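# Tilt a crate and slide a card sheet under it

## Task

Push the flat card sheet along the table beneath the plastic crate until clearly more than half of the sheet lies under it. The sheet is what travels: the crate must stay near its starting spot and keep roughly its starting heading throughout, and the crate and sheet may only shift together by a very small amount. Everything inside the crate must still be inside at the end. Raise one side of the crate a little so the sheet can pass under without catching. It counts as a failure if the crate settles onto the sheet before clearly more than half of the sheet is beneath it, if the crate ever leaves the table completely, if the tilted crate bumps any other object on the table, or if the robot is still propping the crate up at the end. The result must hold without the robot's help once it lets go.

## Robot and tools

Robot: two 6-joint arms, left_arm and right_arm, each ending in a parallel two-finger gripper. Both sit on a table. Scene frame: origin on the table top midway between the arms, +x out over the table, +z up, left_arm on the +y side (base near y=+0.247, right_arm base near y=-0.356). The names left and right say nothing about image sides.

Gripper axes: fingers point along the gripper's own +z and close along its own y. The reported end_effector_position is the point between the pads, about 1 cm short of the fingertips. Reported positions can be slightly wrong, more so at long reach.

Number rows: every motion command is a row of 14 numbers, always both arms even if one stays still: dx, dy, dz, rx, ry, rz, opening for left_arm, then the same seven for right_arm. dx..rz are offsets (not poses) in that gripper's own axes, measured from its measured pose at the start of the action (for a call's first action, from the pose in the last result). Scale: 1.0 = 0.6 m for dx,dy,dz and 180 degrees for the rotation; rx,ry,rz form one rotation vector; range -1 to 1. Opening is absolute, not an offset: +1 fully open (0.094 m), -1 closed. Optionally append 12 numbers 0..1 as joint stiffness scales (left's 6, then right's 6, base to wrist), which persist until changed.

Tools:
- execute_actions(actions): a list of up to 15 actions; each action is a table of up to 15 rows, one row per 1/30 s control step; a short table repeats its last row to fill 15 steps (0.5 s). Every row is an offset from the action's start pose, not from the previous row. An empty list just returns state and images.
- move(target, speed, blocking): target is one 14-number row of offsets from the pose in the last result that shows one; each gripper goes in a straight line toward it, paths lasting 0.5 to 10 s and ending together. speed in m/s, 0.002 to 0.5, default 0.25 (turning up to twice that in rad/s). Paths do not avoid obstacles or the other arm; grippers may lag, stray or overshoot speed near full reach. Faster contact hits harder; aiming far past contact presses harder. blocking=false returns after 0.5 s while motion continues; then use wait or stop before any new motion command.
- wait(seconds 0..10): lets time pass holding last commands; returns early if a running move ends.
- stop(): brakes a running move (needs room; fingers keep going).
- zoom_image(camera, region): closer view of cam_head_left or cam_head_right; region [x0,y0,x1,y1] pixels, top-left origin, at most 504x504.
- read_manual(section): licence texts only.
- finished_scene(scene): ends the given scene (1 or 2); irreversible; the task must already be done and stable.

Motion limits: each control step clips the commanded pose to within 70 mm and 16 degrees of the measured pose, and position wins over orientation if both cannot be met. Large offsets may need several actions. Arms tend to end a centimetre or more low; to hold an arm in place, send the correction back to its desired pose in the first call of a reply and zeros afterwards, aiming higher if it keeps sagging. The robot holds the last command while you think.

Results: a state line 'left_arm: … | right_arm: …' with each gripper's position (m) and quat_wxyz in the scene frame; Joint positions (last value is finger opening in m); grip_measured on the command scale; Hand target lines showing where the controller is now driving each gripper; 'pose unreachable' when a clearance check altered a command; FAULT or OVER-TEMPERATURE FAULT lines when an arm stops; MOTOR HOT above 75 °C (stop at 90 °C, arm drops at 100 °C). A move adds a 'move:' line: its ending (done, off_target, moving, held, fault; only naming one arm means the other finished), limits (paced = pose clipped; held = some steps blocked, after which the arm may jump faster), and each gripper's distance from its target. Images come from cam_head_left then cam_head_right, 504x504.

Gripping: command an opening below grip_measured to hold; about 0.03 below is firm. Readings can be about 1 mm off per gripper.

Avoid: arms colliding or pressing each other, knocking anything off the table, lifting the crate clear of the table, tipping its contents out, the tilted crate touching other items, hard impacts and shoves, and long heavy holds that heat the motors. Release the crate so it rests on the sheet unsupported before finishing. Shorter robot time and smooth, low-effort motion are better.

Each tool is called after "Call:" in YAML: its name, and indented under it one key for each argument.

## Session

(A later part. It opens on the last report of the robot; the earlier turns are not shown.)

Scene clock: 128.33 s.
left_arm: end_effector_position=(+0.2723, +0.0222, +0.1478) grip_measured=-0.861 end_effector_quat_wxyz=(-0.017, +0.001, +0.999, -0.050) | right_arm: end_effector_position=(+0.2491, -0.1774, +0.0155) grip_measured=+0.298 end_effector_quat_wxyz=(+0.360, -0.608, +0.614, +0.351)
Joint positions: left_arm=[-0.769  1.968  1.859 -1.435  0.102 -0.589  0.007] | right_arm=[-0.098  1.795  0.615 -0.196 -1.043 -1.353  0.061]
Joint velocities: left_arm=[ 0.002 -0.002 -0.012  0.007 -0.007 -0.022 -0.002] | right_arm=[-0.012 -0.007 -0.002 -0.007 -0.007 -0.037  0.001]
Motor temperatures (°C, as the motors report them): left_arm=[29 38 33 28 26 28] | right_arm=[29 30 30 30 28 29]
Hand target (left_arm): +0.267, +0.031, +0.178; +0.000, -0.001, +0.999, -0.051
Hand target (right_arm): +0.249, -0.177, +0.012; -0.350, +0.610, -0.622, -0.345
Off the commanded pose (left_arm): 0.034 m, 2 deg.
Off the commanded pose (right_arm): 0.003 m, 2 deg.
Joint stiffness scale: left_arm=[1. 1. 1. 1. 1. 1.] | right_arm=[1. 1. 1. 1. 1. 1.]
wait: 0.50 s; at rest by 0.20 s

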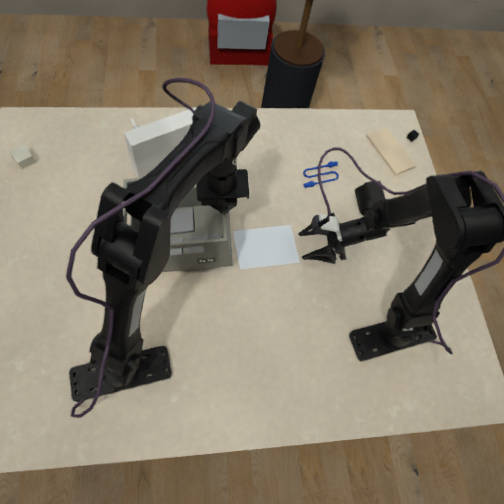

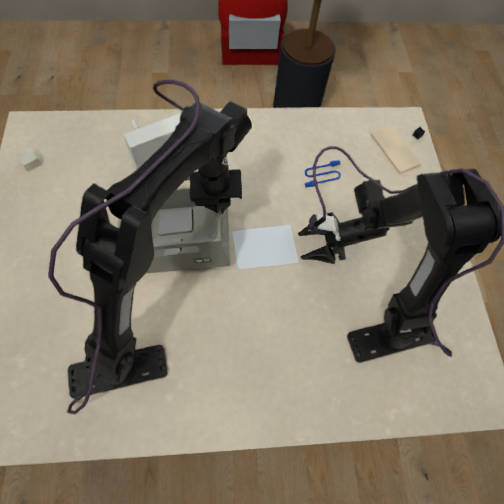

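Call:
execute_actions:
  actions:
    - [[0.01,0.012,-0.055,0,-0.011,0,-0.9,0.004,0,0.003,0,0.008,0,0.3],[0.01,0.015,-0.055,0,-0.011,0,-0.9,0.004,0,0.003,0,0.008,0,0.3],[0.01,0.018,-0.055,0,-0.011,0,-0.9,0.004,0,0.003,0,0.008,0,0.3],[0.01,0.021,-0.055,0,-0.011,0,-0.9,0.004,0,0.003,0,0.008,0,0.3],[0.01,0.0245,-0.0557,0,-0.011,0,-0.9,0.004,0,0.003,0,0.008,0,0.3]]

Call:
execute_actions:
  actions: []

Scene clock: 133.13 s.
left_arm: end_effector_position=(+0.2743, +0.0247, +0.1479) grip_measured=-0.861 end_effector_quat_wxyz=(-0.018, +0.000, +0.998, -0.053) | right_arm: end_effector_position=(+0.2491, -0.1774, +0.0155) grip_measured=+0.298 end_effector_quat_wxyz=(+0.360, -0.608, +0.614, +0.351)
Joint positions: left_arm=[-0.758  1.968  1.859 -1.435  0.108 -0.579  0.007] | right_arm=[-0.098  1.795  0.615 -0.196 -1.043 -1.353  0.061]
Joint velocities: left_arm=[-0.012 -0.012  0.002  0.007 -0.022 -0.022 -0.   ] | right_arm=[ 0.012 -0.007 -0.002 -0.051 -0.022 -0.022  0.001]
Motor temperatures (°C, as the motors report them): left_arm=[29 38 34 28 26 28] | right_arm=[29 30 31 30 28 29]
Hand target (left_arm): +0.267, +0.039, +0.177; +0.001, +0.000, +0.999, -0.050
Hand target (right_arm): +0.249, -0.177, +0.013; -0.352, +0.612, -0.619, -0.344
Off the commanded pose (left_arm): 0.036 m, 2 deg.
Off the commanded pose (right_arm): 0.003 m, 1 deg.
Joint stiffness scale: left_arm=[1. 1. 1. 1. 1. 1.] | right_arm=[1. 1. 1. 1. 1. 1.]

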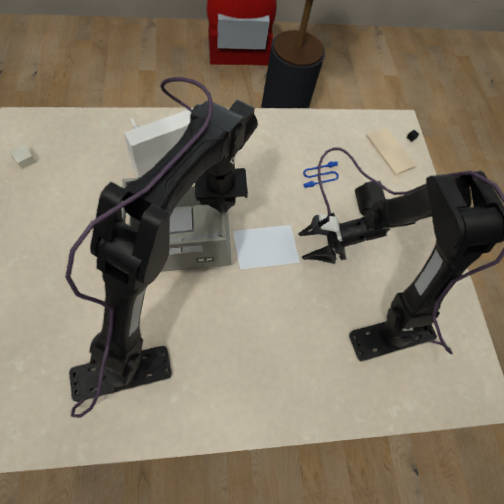

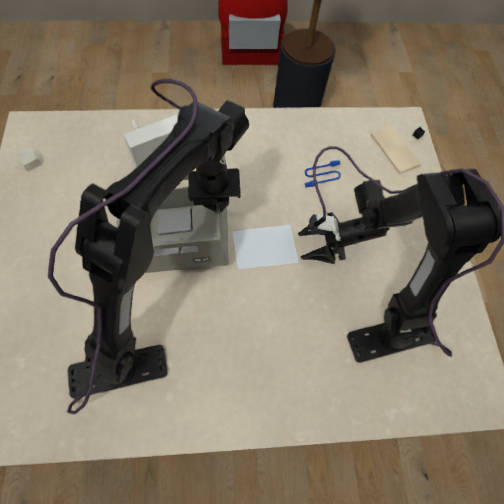

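Scene clock: 133.13 s.
left_arm: end_effector_position=(+0.2743, +0.0247, +0.1479) grip_measured=-0.861 end_effector_quat_wxyz=(-0.018, +0.000, +0.998, -0.053) | right_arm: end_effector_position=(+0.2491, -0.1774, +0.0155) grip_measured=+0.298 end_effector_quat_wxyz=(+0.360, -0.608, +0.614, +0.351)
Joint positions: left_arm=[-0.758  1.968  1.859 -1.435  0.108 -0.579  0.007] | right_arm=[-0.098  1.795  0.615 -0.196 -1.043 -1.353  0.061]
Joint velocities: left_arm=[-0.012 -0.012  0.002  0.007 -0.022 -0.022 -0.   ] | right_arm=[ 0.012 -0.007 -0.002 -0.051 -0.022 -0.022  0.001]
Motor temperatures (°C, as the motors report them): left_arm=[29 38 34 28 26 28] | right_arm=[29 30 31 30 28 29]
Hand target (left_arm): +0.267, +0.039, +0.177; +0.001, +0.000, +0.999, -0.050
Hand target (right_arm): +0.249, -0.177, +0.013; -0.352, +0.612, -0.619, -0.344
Off the commanded pose (left_arm): 0.036 m, 2 deg.
Off the commanded pose (right_arm): 0.003 m, 1 deg.
Joint stiffness scale: left_arm=[1. 1. 1. 1. 1. 1.] | right_arm=[1. 1. 1. 1. 1. 1.]

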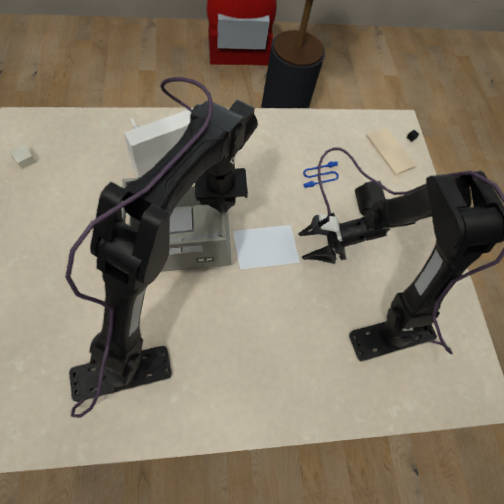

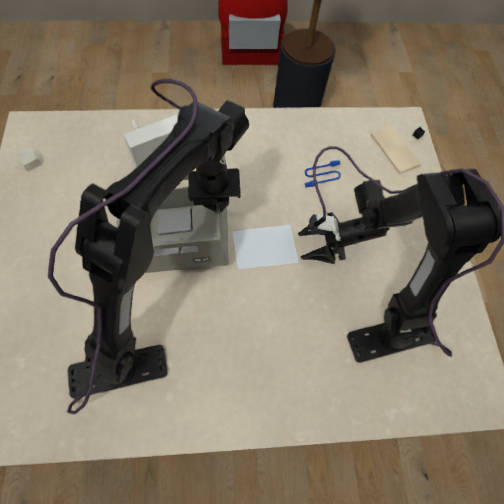

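Call:
execute_actions:
  actions:
    - [[0.0135,0.0145,-0.052,0,-0.011,0,-0.9,0.0045,0,0.0122,0,0.008,0,0.3],[0.0135,0.0145,-0.052,0,-0.011,0,-0.9,0.0003,0,0.0194,0,0.008,0,0.3],[0.0135,0.0145,-0.052,0,-0.011,0,-0.9,-0.0039,0,0.0266,0,0.008,0,0.3],[0.0135,0.0145,-0.052,0,-0.011,0,-0.9,-0.0081,0,0.0338,0,0.008,0,0.3],[0.0135,0.0145,-0.052,0,-0.011,0,-0.9,-0.0123,0,0.041,0,0.008,0,0.3],[0.0135,0.0145,-0.052,0,-0.011,0,-0.9,-0.0165,0,0.0482,0,0.008,0,0.3],[0.0135,0.0145,-0.052,0,-0.011,0,-0.9,-0.0207,0,0.0554,0,0.008,0,0.3],[0.0135,0.0145,-0.052,0,-0.011,0,-0.9,-0.0249,0,0.0626,0,0.008,0,0.3],[0.0135,0.0145,-0.052,0,-0.011,0,-0.9,-0.0291,0,0.0698,0,0.008,0,0.3],[0.0135,0.0145,-0.052,0,-0.011,0,-0.9,-0.0333,0,0.077,0,0.008,0,0.3]]

Call:
zoom_image:
  camera: "cam_head_right"
  region: [100, 150, 340, 300]

Scene clock: 139.40 s.
left_arm: end_effector_position=(+0.2743, +0.0247, +0.1479) grip_measured=-0.861 end_effector_quat_wxyz=(-0.018, +0.000, +0.998, -0.053) | right_arm: end_effector_position=(+0.2496, -0.1261, +0.0173) grip_measured=+0.298 end_effector_quat_wxyz=(+0.355, -0.628, +0.600, +0.346)
Joint positions: left_arm=[-0.758  1.968  1.859 -1.435  0.108 -0.579  0.007] | right_arm=[ 0.107  1.795  0.608  0.066 -0.97  -1.077  0.061]
Joint velocities: left_arm=[ 0.007 -0.007 -0.002 -0.037  0.051 -0.007 -0.   ] | right_arm=[-0.007  0.012 -0.129  0.403  0.095  0.33  -0.002]
Motor temperatures (°C, as the motors report them): left_arm=[30 39 33 28 26 28] | right_arm=[29 30 31 30 28 29]
Hand target (left_arm): +0.267, +0.036, +0.176; -0.001, -0.001, +0.999, -0.053
Hand target (right_arm): +0.249, -0.127, +0.011; -0.350, +0.614, -0.617, -0.347
Off the commanded pose (left_arm): 0.033 m, 2 deg.
Off the commanded pose (right_arm): 0.007 m, 3 deg.
Joint stiffness scale: left_arm=[1. 1. 1. 1. 1. 1.] | right_arm=[1. 1. 1. 1. 1. 1.]

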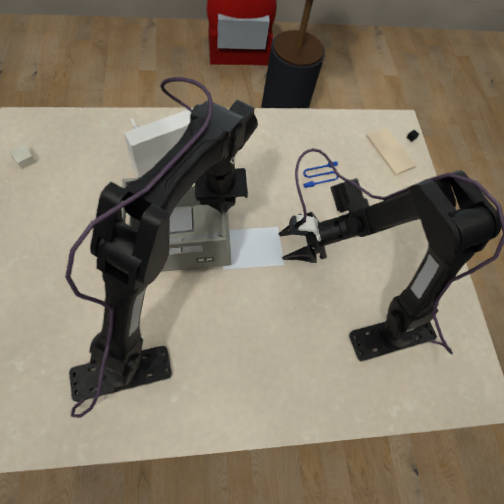

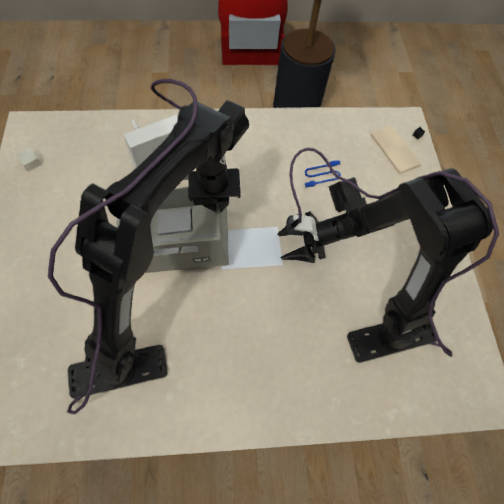

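Region (100, 150, 340, 300) of cam_head_right's 504x504 image, scaled by 2.100, with more detail than that image has; it fills the top 315 rows of this view, and the rest is white.

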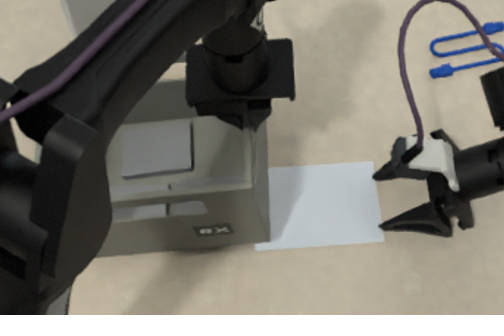

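Call:
execute_actions:
  actions:
    - [[0.0135,0.0145,-0.052,0,-0.011,0,-0.9,0.0073,-0.001,0.014,0.0026,0.003,0.013,0.3],[0.0135,0.0145,-0.052,0,-0.011,0,-0.9,0.0031,-0.002,0.0212,0.0026,0.003,0.013,0.3],[0.0135,0.0145,-0.052,0,-0.011,0,-0.9,-0.0011,-0.003,0.0284,0.0026,0.003,0.013,0.3],[0.0135,0.0145,-0.052,0,-0.011,0,-0.9,-0.0053,-0.004,0.0356,0.0026,0.003,0.013,0.3],[0.0135,0.0145,-0.052,0,-0.011,0,-0.9,-0.0095,-0.005,0.0428,0.0026,0.003,0.013,0.3],[0.0135,0.0145,-0.052,0,-0.011,0,-0.9,-0.0137,-0.006,0.05,0.0026,0.003,0.013,0.3],[0.0135,0.0145,-0.052,0,-0.011,0,-0.9,-0.0179,-0.007,0.0572,0.0026,0.003,0.013,0.3],[0.0135,0.0145,-0.052,0,-0.011,0,-0.9,-0.0221,-0.008,0.0644,0.0026,0.003,0.013,0.3],[0.0135,0.0145,-0.052,0,-0.011,0,-0.9,-0.0263,-0.009,0.0716,0.0026,0.003,0.013,0.3],[0.0135,0.0145,-0.052,0,-0.011,0,-0.9,-0.0305,-0.01,0.0788,0.0026,0.003,0.013,0.3]]

Call:
wait:
  seconds: 0.3

Call:
zoom_image:
  camera: "cam_head_right"
  region: [100, 150, 340, 300]

Scene clock: 146.50 s.
left_arm: end_effector_position=(+0.2743, +0.0247, +0.1479) grip_measured=-0.861 end_effector_quat_wxyz=(-0.018, +0.000, +0.998, -0.053) | right_arm: end_effector_position=(+0.2451, -0.0765, +0.0170) grip_measured=+0.298 end_effector_quat_wxyz=(+0.353, -0.626, +0.594, +0.361)
Joint positions: left_arm=[-0.758  1.968  1.859 -1.435  0.108 -0.579  0.007] | right_arm=[ 0.274  1.857  0.624  0.3   -0.915 -0.834  0.061]
Joint velocities: left_arm=[ 0.002  0.017  0.002 -0.022  0.051  0.007 -0.   ] | right_arm=[ 0.012  0.027  0.002  0.198  0.125  0.183 -0.   ]
Motor temperatures (°C, as the motors report them): left_arm=[30 40 33 28 26 28] | right_arm=[29 30 31 30 28 29]
Hand target (left_arm): +0.267, +0.036, +0.176; -0.001, -0.001, +0.999, -0.053
Hand target (right_arm): +0.253, -0.076, +0.009; -0.347, +0.616, -0.615, -0.350
Off the commanded pose (left_arm): 0.033 m, 2 deg.
Off the commanded pose (right_arm): 0.012 m, 3 deg.
Joint stiffness scale: left_arm=[1. 1. 1. 1. 1. 1.] | right_arm=[1. 1. 1. 1. 1. 1.]

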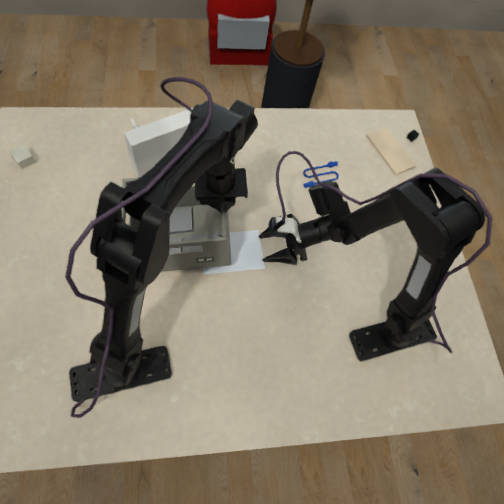

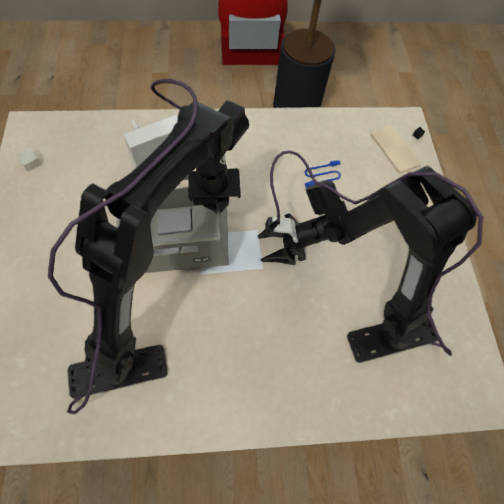

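Scene clock: 146.80 s.
left_arm: end_effector_position=(+0.2743, +0.0247, +0.1479) grip_measured=-0.861 end_effector_quat_wxyz=(-0.018, +0.000, +0.998, -0.053) | right_arm: end_effector_position=(+0.2491, -0.0758, +0.0171) grip_measured=+0.298 end_effector_quat_wxyz=(+0.357, -0.621, +0.600, +0.357)
Joint positions: left_arm=[-0.758  1.968  1.859 -1.435  0.108 -0.579  0.007] | right_arm=[ 0.275  1.86   0.624  0.323 -0.903 -0.81   0.061]
Joint velocities: left_arm=[-0.017 -0.017 -0.012 -0.051  0.007  0.007 -0.001] | right_arm=[ 0.017 -0.022 -0.002 -0.007 -0.022  0.037 -0.   ]
Motor temperatures (°C, as the motors report them): left_arm=[30 40 33 28 26 28] | right_arm=[29 30 31 30 28 29]
Hand target (left_arm): +0.267, +0.036, +0.176; -0.001, -0.001, +0.999, -0.053
Hand target (right_arm): +0.253, -0.076, +0.009; -0.347, +0.616, -0.615, -0.349
Off the commanded pose (left_arm): 0.033 m, 2 deg.
Off the commanded pose (right_arm): 0.010 m, 2 deg.
Joint stiffness scale: left_arm=[1. 1. 1. 1. 1. 1.] | right_arm=[1. 1. 1. 1. 1. 1.]
wait: 0.30 s; no rest

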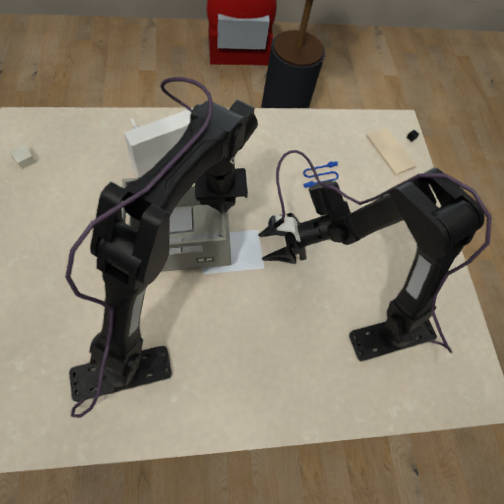

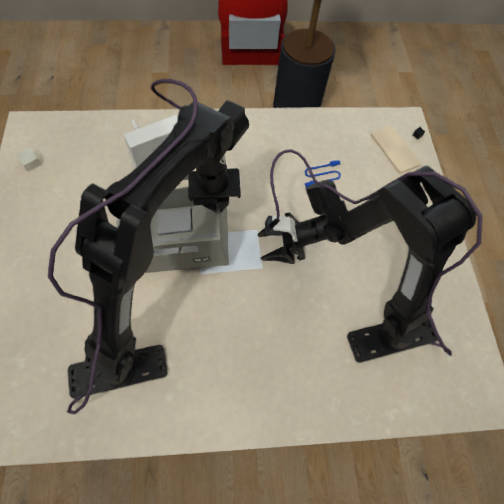

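Region (100, 150, 340, 300) of cam_head_right's 504x504 image, scaled by 2.100, with more detail than that image has; it fills the top 315 rows of this view, and the rest is white.

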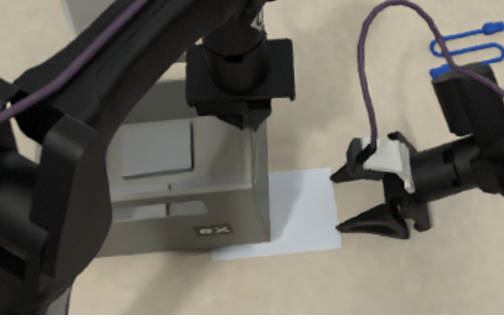

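Call:
execute_actions:
  actions:
    - [[0.0135,0.0145,-0.052,0,-0.011,0,-0.9,0.0073,-0.008,0.014,0.01,0.008,0.015,0.3],[0.0135,0.0145,-0.052,0,-0.011,0,-0.9,0.0031,-0.01,0.0212,0.02,0.008,0.02,0.3],[0.0135,0.0145,-0.052,0,-0.011,0,-0.9,-0.0011,-0.012,0.0284,0.03,0.008,0.026,0.3],[0.0135,0.0145,-0.052,0,-0.011,0,-0.9,-0.0053,-0.014,0.0356,0.03,0.008,0.026,0.3],[0.0135,0.0145,-0.052,0,-0.011,0,-0.9,-0.0095,-0.016,0.0428,0.03,0.008,0.026,0.3],[0.0135,0.0145,-0.052,0,-0.011,0,-0.9,-0.0137,-0.018,0.05,0.03,0.008,0.026,0.3],[0.0135,0.0145,-0.052,0,-0.011,0,-0.9,-0.0179,-0.02,0.0572,0.03,0.008,0.026,0.3],[0.0135,0.0145,-0.052,0,-0.011,0,-0.9,-0.0221,-0.022,0.0644,0.03,0.008,0.026,0.3],[0.0135,0.0145,-0.052,0,-0.011,0,-0.9,-0.0263,-0.024,0.0716,0.03,0.008,0.026,0.3],[0.0135,0.0145,-0.052,0,-0.011,0,-0.9,-0.0305,-0.026,0.0788,0.03,0.008,0.026,0.3],[0.0135,0.0145,-0.052,0,-0.011,0,-0.9,-0.0345,-0.028,0.086,0.03,0.008,0.026,0.3]]

Call:
wait:
  seconds: 0.4

Call:
zoom_image:
  camera: "cam_head_right"
  region: [100, 150, 340, 300]

Scene clock: 154.77 s.
left_arm: end_effector_position=(+0.2743, +0.0247, +0.1479) grip_measured=-0.861 end_effector_quat_wxyz=(-0.018, +0.000, +0.998, -0.053) | right_arm: end_effector_position=(+0.2553, -0.0212, +0.0182) grip_measured=+0.298 end_effector_quat_wxyz=(+0.370, -0.597, +0.621, +0.347)
Joint positions: left_arm=[-0.758  1.968  1.859 -1.435  0.108 -0.579  0.007] | right_arm=[ 0.444  1.936  0.681  0.536 -0.742 -0.546  0.061]
Joint velocities: left_arm=[ 0.002  0.022  0.017  0.051 -0.037 -0.007 -0.001] | right_arm=[0.046 0.042 0.002 0.11  0.168 0.212 0.   ]
Motor temperatures (°C, as the motors report them): left_arm=[29 41 33 28 26 28] | right_arm=[29 30 31 31 28 29]
Hand target (left_arm): +0.267, +0.036, +0.176; -0.001, -0.001, +0.999, -0.053
Hand target (right_arm): +0.263, -0.020, +0.010; -0.363, +0.583, -0.644, -0.337
Off the commanded pose (left_arm): 0.033 m, 2 deg.
Off the commanded pose (right_arm): 0.012 m, 4 deg.
Joint stiffness scale: left_arm=[1. 1. 1. 1. 1. 1.] | right_arm=[1. 1. 1. 1. 1. 1.]

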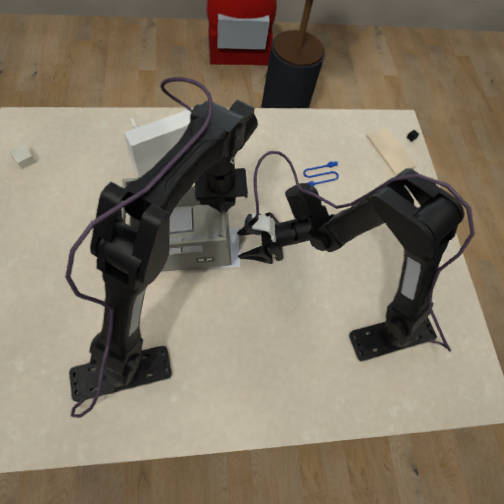

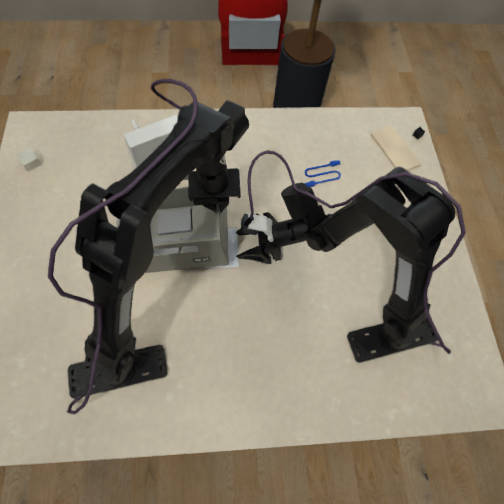

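Scene clock: 155.17 s.
left_arm: end_effector_position=(+0.2743, +0.0247, +0.1479) grip_measured=-0.861 end_effector_quat_wxyz=(-0.018, +0.000, +0.998, -0.053) | right_arm: end_effector_position=(+0.2597, -0.0206, +0.0185) grip_measured=+0.298 end_effector_quat_wxyz=(+0.374, -0.590, +0.628, +0.343)
Joint positions: left_arm=[-0.758  1.968  1.859 -1.435  0.108 -0.579  0.007] | right_arm=[ 0.445  1.939  0.681  0.555 -0.722 -0.522  0.061]
Joint velocities: left_arm=[-0.002  0.002  0.002 -0.007  0.037  0.007 -0.   ] | right_arm=[ 0.007 -0.007  0.002  0.051 -0.051 -0.007  0.   ]
Motor temperatures (°C, as the motors report them): left_arm=[29 41 33 28 26 28] | right_arm=[29 30 31 31 28 29]
Hand target (left_arm): +0.267, +0.036, +0.176; -0.001, -0.001, +0.999, -0.053
Hand target (right_arm): +0.263, -0.020, +0.010; -0.363, +0.583, -0.644, -0.337
Off the commanded pose (left_arm): 0.033 m, 2 deg.
Off the commanded pose (right_arm): 0.010 m, 3 deg.
Joint stiffness scale: left_arm=[1. 1. 1. 1. 1. 1.] | right_arm=[1. 1. 1. 1. 1. 1.]
wait: 0.40 s; at rest by 0.33 s

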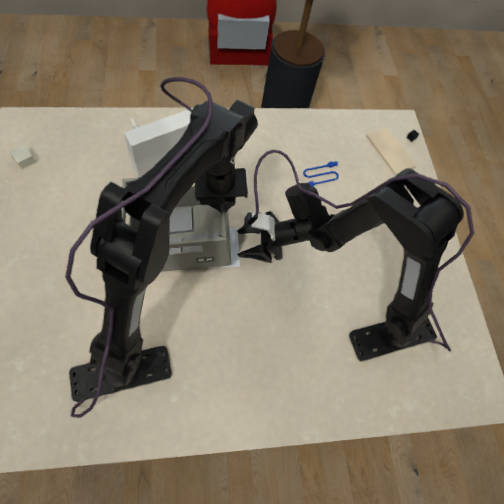

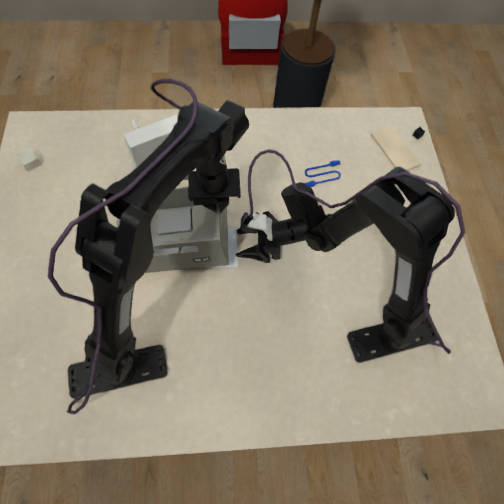

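Region (100, 150, 340, 300) of cam_head_right's 504x504 image, scaled by 2.100, with more detail than that image has; it fills the top 315 rows of this view, and the rest is white.

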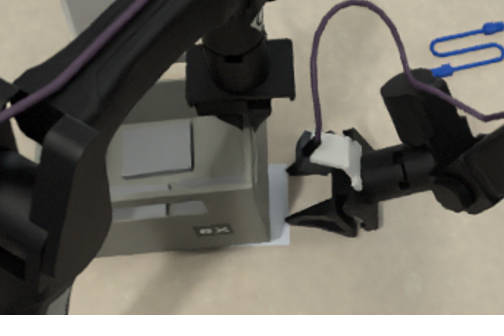

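Call:
execute_actions:
  actions:
    - [[0.013,0.013,-0.049,0,-0.011,0,-0.9,0,0,-0.01,0,0,0,0.3],[0.013,0.012,-0.046,0,-0.011,0,-0.9,0,0,-0.02,0,0,0,0.3],[0.012,0.01,-0.043,0,-0.011,0,-0.9,0,0,-0.03,0,0,0,0.3],[0.012,0.009,-0.04,-0.002,-0.011,0,-0.9,0,0,-0.04,0,0,0,0.3],[0.011,0.007,-0.037,-0.004,-0.011,0,-0.9,0,0,-0.05,0,0,0,0.3],[0.011,0.006,-0.034,-0.006,-0.011,0,-0.9,0,0,-0.06,0,0,0,0.3],[0.01,0.004,-0.031,-0.008,-0.011,0,-0.9,0,0,-0.07,0,0,0,0.3],[0.009,0.002,-0.028,-0.01,-0.011,0,-0.9,0,0,-0.08,0,0,0,0.3],[0.008,0,-0.025,-0.012,-0.011,0,-0.9,0,0,-0.09,0,0,0,0.3],[0.008,-0.001,-0.022,-0.014,-0.011,0,-0.9,0,0,-0.1,0,0,0,0.3],[0.007,-0.002,-0.02,-0.016,-0.011,0,-0.9,0,0,-0.11,0,0,0,0.3]]

Call:
wait:
  seconds: 0.4

Scene clock: 161.30 s.
left_arm: end_effector_position=(+0.2721, +0.0180, +0.1376) grip_measured=-0.861 end_effector_quat_wxyz=(-0.020, +0.005, +0.999, -0.036) | right_arm: end_effector_position=(+0.2705, -0.0734, +0.0533) grip_measured=+0.298 end_effector_quat_wxyz=(+0.396, -0.578, +0.633, +0.329)
Joint positions: left_arm=[-0.788  1.995  1.859 -1.428  0.082 -0.599  0.007] | right_arm=[ 0.286  1.729  0.607  0.377 -0.804 -0.633  0.061]
Joint velocities: left_arm=[-0.061  0.081  0.002  0.11  -0.051 -0.095 -0.   ] | right_arm=[-0.056 -0.105 -0.002 -0.388 -0.139 -0.271 -0.   ]
Motor temperatures (°C, as the motors report them): left_arm=[29 41 33 28 26 28] | right_arm=[29 30 31 31 28 29]
Hand target (left_arm): +0.270, +0.025, +0.159; -0.001, -0.000, +1.000, -0.029
Hand target (right_arm): +0.256, -0.078, +0.051; +0.377, -0.588, +0.628, +0.342
Off the commanded pose (left_arm): 0.024 m, 2 deg.
Off the commanded pose (right_arm): 0.016 m, 3 deg.
Joint stiffness scale: left_arm=[1. 1. 1. 1. 1. 1.] | right_arm=[1. 1. 1. 1. 1. 1.]

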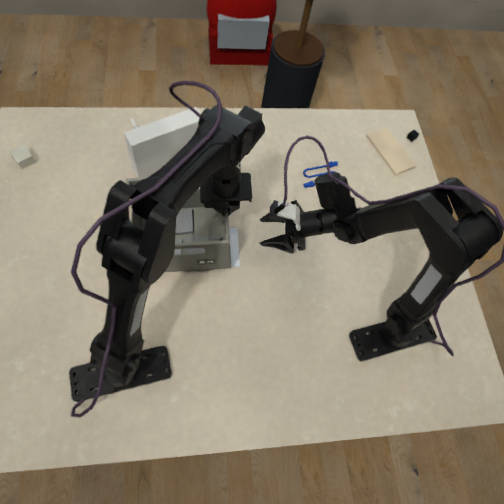

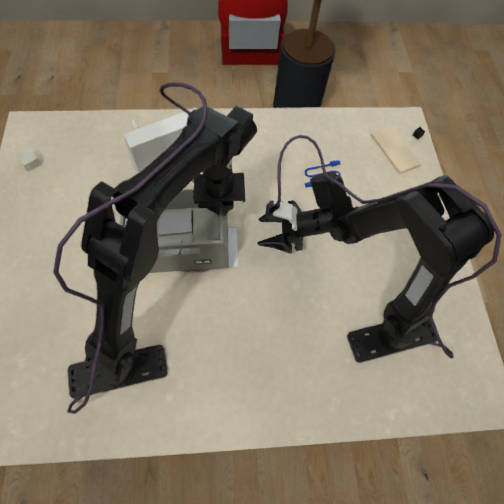

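Scene clock: 161.70 s.
left_arm: end_effector_position=(+0.2724, +0.0179, +0.1370) grip_measured=-0.861 end_effector_quat_wxyz=(-0.019, +0.004, +0.999, -0.034) | right_arm: end_effector_position=(+0.2615, -0.0759, +0.0479) grip_measured=+0.298 end_effector_quat_wxyz=(+0.377, -0.585, +0.634, +0.337)
Joint positions: left_arm=[-0.79   1.997  1.859 -1.427  0.077 -0.602  0.007] | right_arm=[ 0.285  1.726  0.607  0.319 -0.822 -0.661  0.061]
Joint velocities: left_arm=[-0.007 -0.007 -0.022  0.081 -0.022  0.022  0.001] | right_arm=[-0.002 -0.012  0.002 -0.066 -0.066  0.022 -0.   ]
Motor temperatures (°C, as the motors report them): left_arm=[29 41 33 28 26 28] | right_arm=[29 30 31 31 28 29]
Hand target (left_arm): +0.270, +0.025, +0.159; -0.000, -0.000, +1.000, -0.028
Hand target (right_arm): +0.256, -0.078, +0.051; -0.377, +0.588, -0.629, -0.342
Off the commanded pose (left_arm): 0.024 m, 2 deg.
Off the commanded pose (right_arm): 0.007 m, 1 deg.
Joint stiffness scale: left_arm=[1. 1. 1. 1. 1. 1.] | right_arm=[1. 1. 1. 1. 1. 1.]
wait: 0.40 s; no rest

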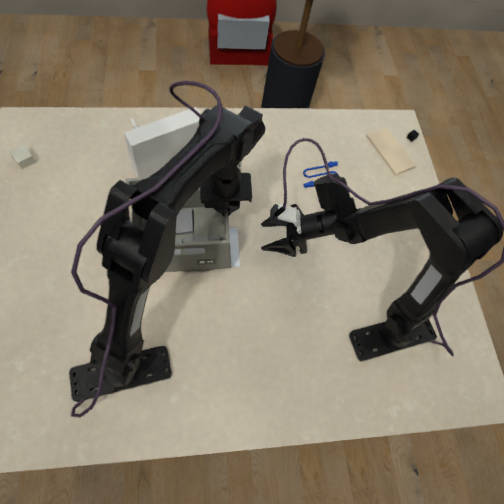

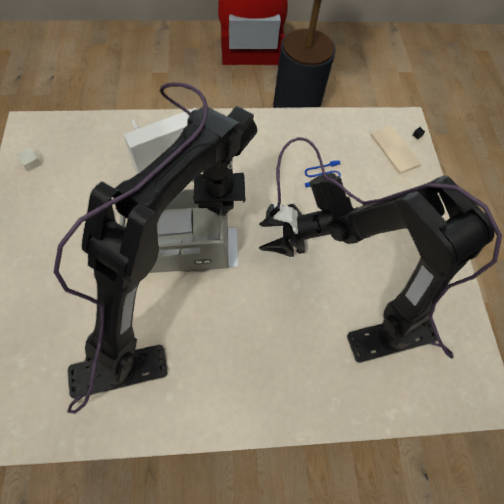

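Call:
execute_actions:
  actions:
    - [[0.005,0.008,-0.035,-0.005,-0.011,0,-0.9,0,0,0,0,0,0,0.3],[0.005,0.007,-0.032,-0.007,-0.011,0,-0.9,0,0,0,0,0,0,0.3],[0.005,0.006,-0.029,-0.008,-0.011,0,-0.9,0,0,0,0,0,0,0.3],[0.004,0.005,-0.026,-0.01,-0.011,0,-0.9,0,0,0,0,0,0,0.3],[0.004,0.004,-0.023,-0.011,-0.011,0,-0.9,0,0,0,0,0,0,0.3],[0.004,0.003,-0.02,-0.013,-0.011,0,-0.9,0,0,0,0,0,0,0.3],[0.003,0.002,-0.017,-0.014,-0.011,0,-0.9,0,0,0,0,0,0,0.3],[0.003,0.001,-0.014,-0.016,-0.011,0,-0.9,0,0,0,0,0,0,0.3],[0.003,0,-0.011,-0.017,-0.011,0,-0.9,0,0,0,0,0,0,0.3],[0.002,-0.001,-0.008,-0.019,-0.011,0,-0.9,0,0,0,0,0,0,0.3],[0.002,-0.002,-0.005,-0.02,-0.011,0,-0.9,0,0,0,0,0,0,0.3]]

Call:
wait:
  seconds: 0.4

Scene clock: 170.70 s.
left_arm: end_effector_position=(+0.2718, +0.0112, +0.1217) grip_measured=-0.861 end_effector_quat_wxyz=(-0.019, +0.007, +1.000, -0.008) | right_arm: end_effector_position=(+0.2613, -0.0762, +0.0473) grip_measured=+0.298 end_effector_quat_wxyz=(+0.376, -0.585, +0.635, +0.337)
Joint positions: left_arm=[-0.824  2.038  1.859 -1.413  0.036 -0.63   0.007] | right_arm=[ 0.285  1.726  0.607  0.316 -0.821 -0.663  0.061]
Joint velocities: left_arm=[-0.017  0.027 -0.017  0.022 -0.022 -0.051  0.001] | right_arm=[-0.002 -0.002 -0.027  0.007 -0.007  0.022 -0.   ]
Motor temperatures (°C, as the motors report them): left_arm=[29 41 34 28 26 28] | right_arm=[29 30 31 31 28 29]
Hand target (left_arm): +0.271, +0.017, +0.139; -0.002, +0.004, +1.000, -0.003
Hand target (right_arm): +0.261, -0.076, +0.048; -0.377, +0.585, -0.634, -0.337
Off the commanded pose (left_arm): 0.019 m, 2 deg.
Off the commanded pose (right_arm): 0.001 m, 0 deg.
Joint stiffness scale: left_arm=[1. 1. 1. 1. 1. 1.] | right_arm=[1. 1. 1. 1. 1. 1.]

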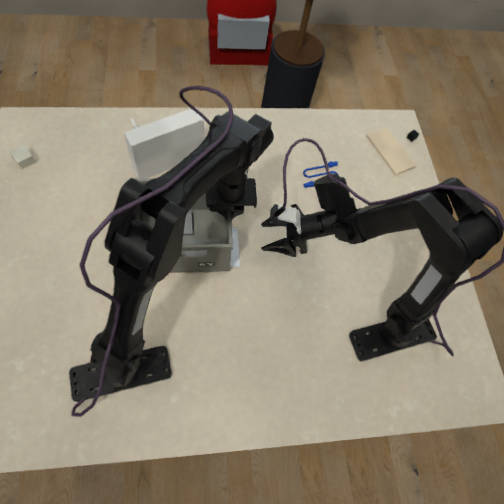

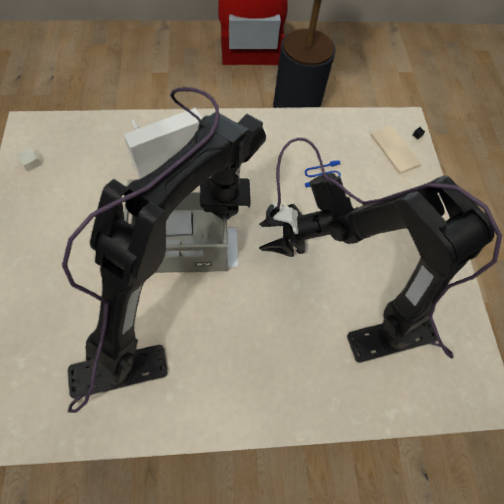

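Scene clock: 171.10 s.
left_arm: end_effector_position=(+0.2721, +0.0115, +0.1215) grip_measured=-0.861 end_effector_quat_wxyz=(-0.018, +0.006, +1.000, -0.007) | right_arm: end_effector_position=(+0.2613, -0.0762, +0.0473) grip_measured=+0.298 end_effector_quat_wxyz=(+0.376, -0.585, +0.635, +0.337)
Joint positions: left_arm=[-0.824  2.038  1.859 -1.413  0.033 -0.632  0.007] | right_arm=[ 0.285  1.726  0.607  0.316 -0.821 -0.663  0.061]
Joint velocities: left_arm=[ 0.002 -0.002 -0.007 -0.022 -0.007 -0.007 -0.001] | right_arm=[-0.022  0.007 -0.007 -0.037 -0.051 -0.051  0.   ]
Motor temperatures (°C, as the motors report them): left_arm=[29 41 34 28 26 28] | right_arm=[29 30 31 31 28 29]
Hand target (left_arm): +0.271, +0.017, +0.139; -0.002, +0.004, +1.000, -0.003
Hand target (right_arm): +0.261, -0.076, +0.048; -0.377, +0.585, -0.634, -0.337
Off the commanded pose (left_arm): 0.019 m, 2 deg.
Off the commanded pose (right_arm): 0.001 m, 0 deg.
Joint stiffness scale: left_arm=[1. 1. 1. 1. 1. 1.] | right_arm=[1. 1. 1. 1. 1. 1.]
wait: 0.40 s; at rest by 0.17 s

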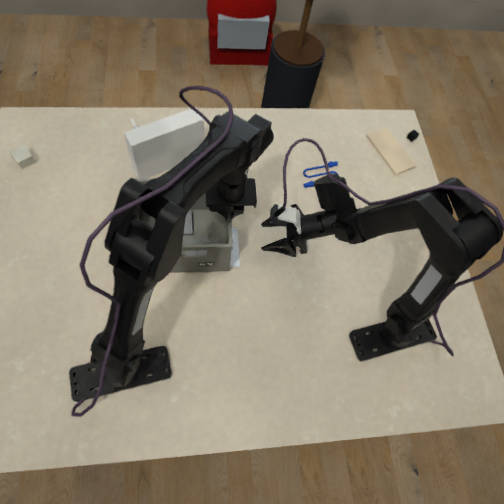

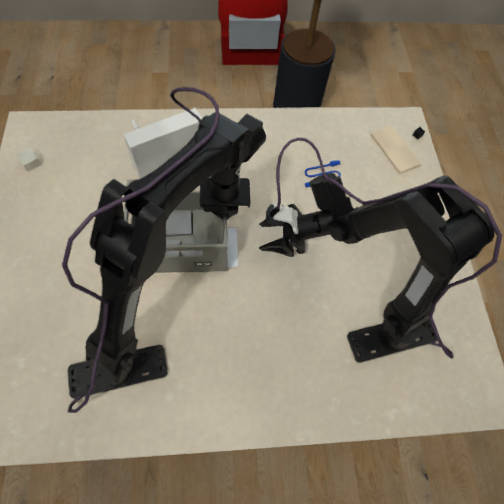

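Down. Relax, release, lift.

Call:
execute_actions:
  actions:
    - [[0,0.006,-0.022,0,-0.008,0,-0.9,0,0,0,0,0,0,0.3],[0,0.004,-0.015,0,-0.005,0,-0.9,0,0,0,0,0,0,0.3],[0,0.002,-0.008,0,-0.003,0,-0.9,0,0,0,0,0,0,0.3],[0,0,0,0,0,0,-0.9,0,0,0,0,0,0,0.3],[0,0,0,0,0,0,-0.9,0,0,0,0,0,0,0.3],[0,0,0,0,0,0,-0.9,0,0,0,0,0,0,0.3],[0,0,0,0,0,0,-0.9,0,0,0,0,0,0,0.3],[0,0,0,0,0,0,0.2,0,0,0,0,0,0,0.3]]
    - [[0,0,-0.08,0,0,0,0.2,0,0,0,0,0,0,0.3]]

Call:
finished_scene:
  scene: 1

Scene clock: 176.20 s.
left_arm: end_effector_position=(+0.2764, +0.0080, +0.1568) grip_measured=+0.198 end_effector_quat_wxyz=(-0.014, +0.005, +1.000, -0.011) | right_arm: end_effector_position=(+0.2617, -0.0764, +0.0470) grip_measured=+0.298 end_effector_quat_wxyz=(+0.376, -0.585, +0.635, +0.335)
Joint positions: left_arm=[-0.824  2.074  2.054 -1.561  0.035 -0.635  0.056] | right_arm=[ 0.285  1.726  0.607  0.316 -0.818 -0.663  0.061]
Joint velocities: left_arm=[ 0.007  0.007 -0.012 -0.095 -0.007  0.022  0.   ] | right_arm=[ 0.007 -0.012 -0.002 -0.037  0.007 -0.007  0.   ]
Motor temperatures (°C, as the motors report them): left_arm=[29 40 34 28 26 28] | right_arm=[29 30 31 31 28 29]
Hand target (left_arm): +0.275, +0.010, +0.163; -0.014, +0.005, +1.000, -0.011
Hand target (right_arm): +0.261, -0.076, +0.047; -0.376, +0.585, -0.635, -0.336
Off the commanded pose (left_arm): 0.007 m, 1 deg.
Off the commanded pose (right_arm): 0.000 m, 0 deg.
Joint stiffness scale: left_arm=[1. 1. 1. 1. 1. 1.] | right_arm=[1. 1. 1. 1. 1. 1.]
joint sent to its limit (left arm) — the command would take joint 4 (wrist pitch) past its lower limit, so that joint was sent only as far as its limit.

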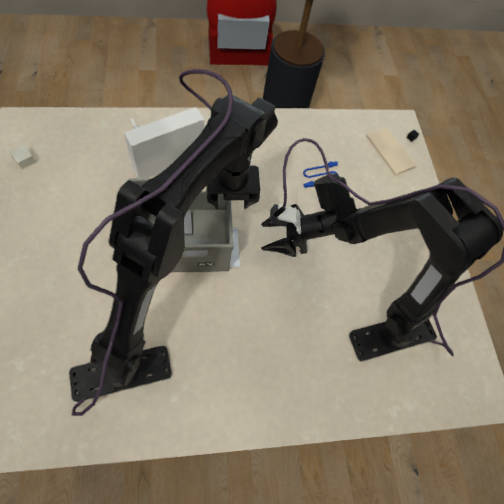

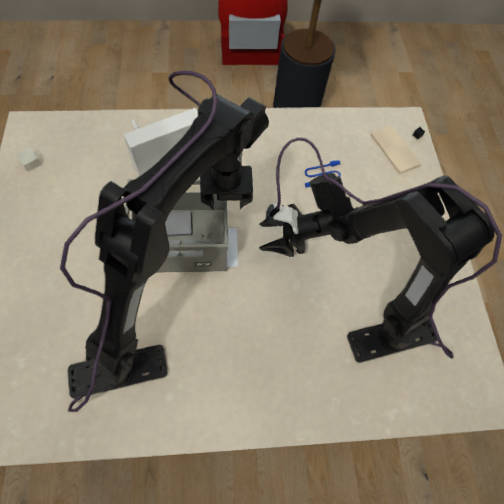

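The scene is finished: the task was done.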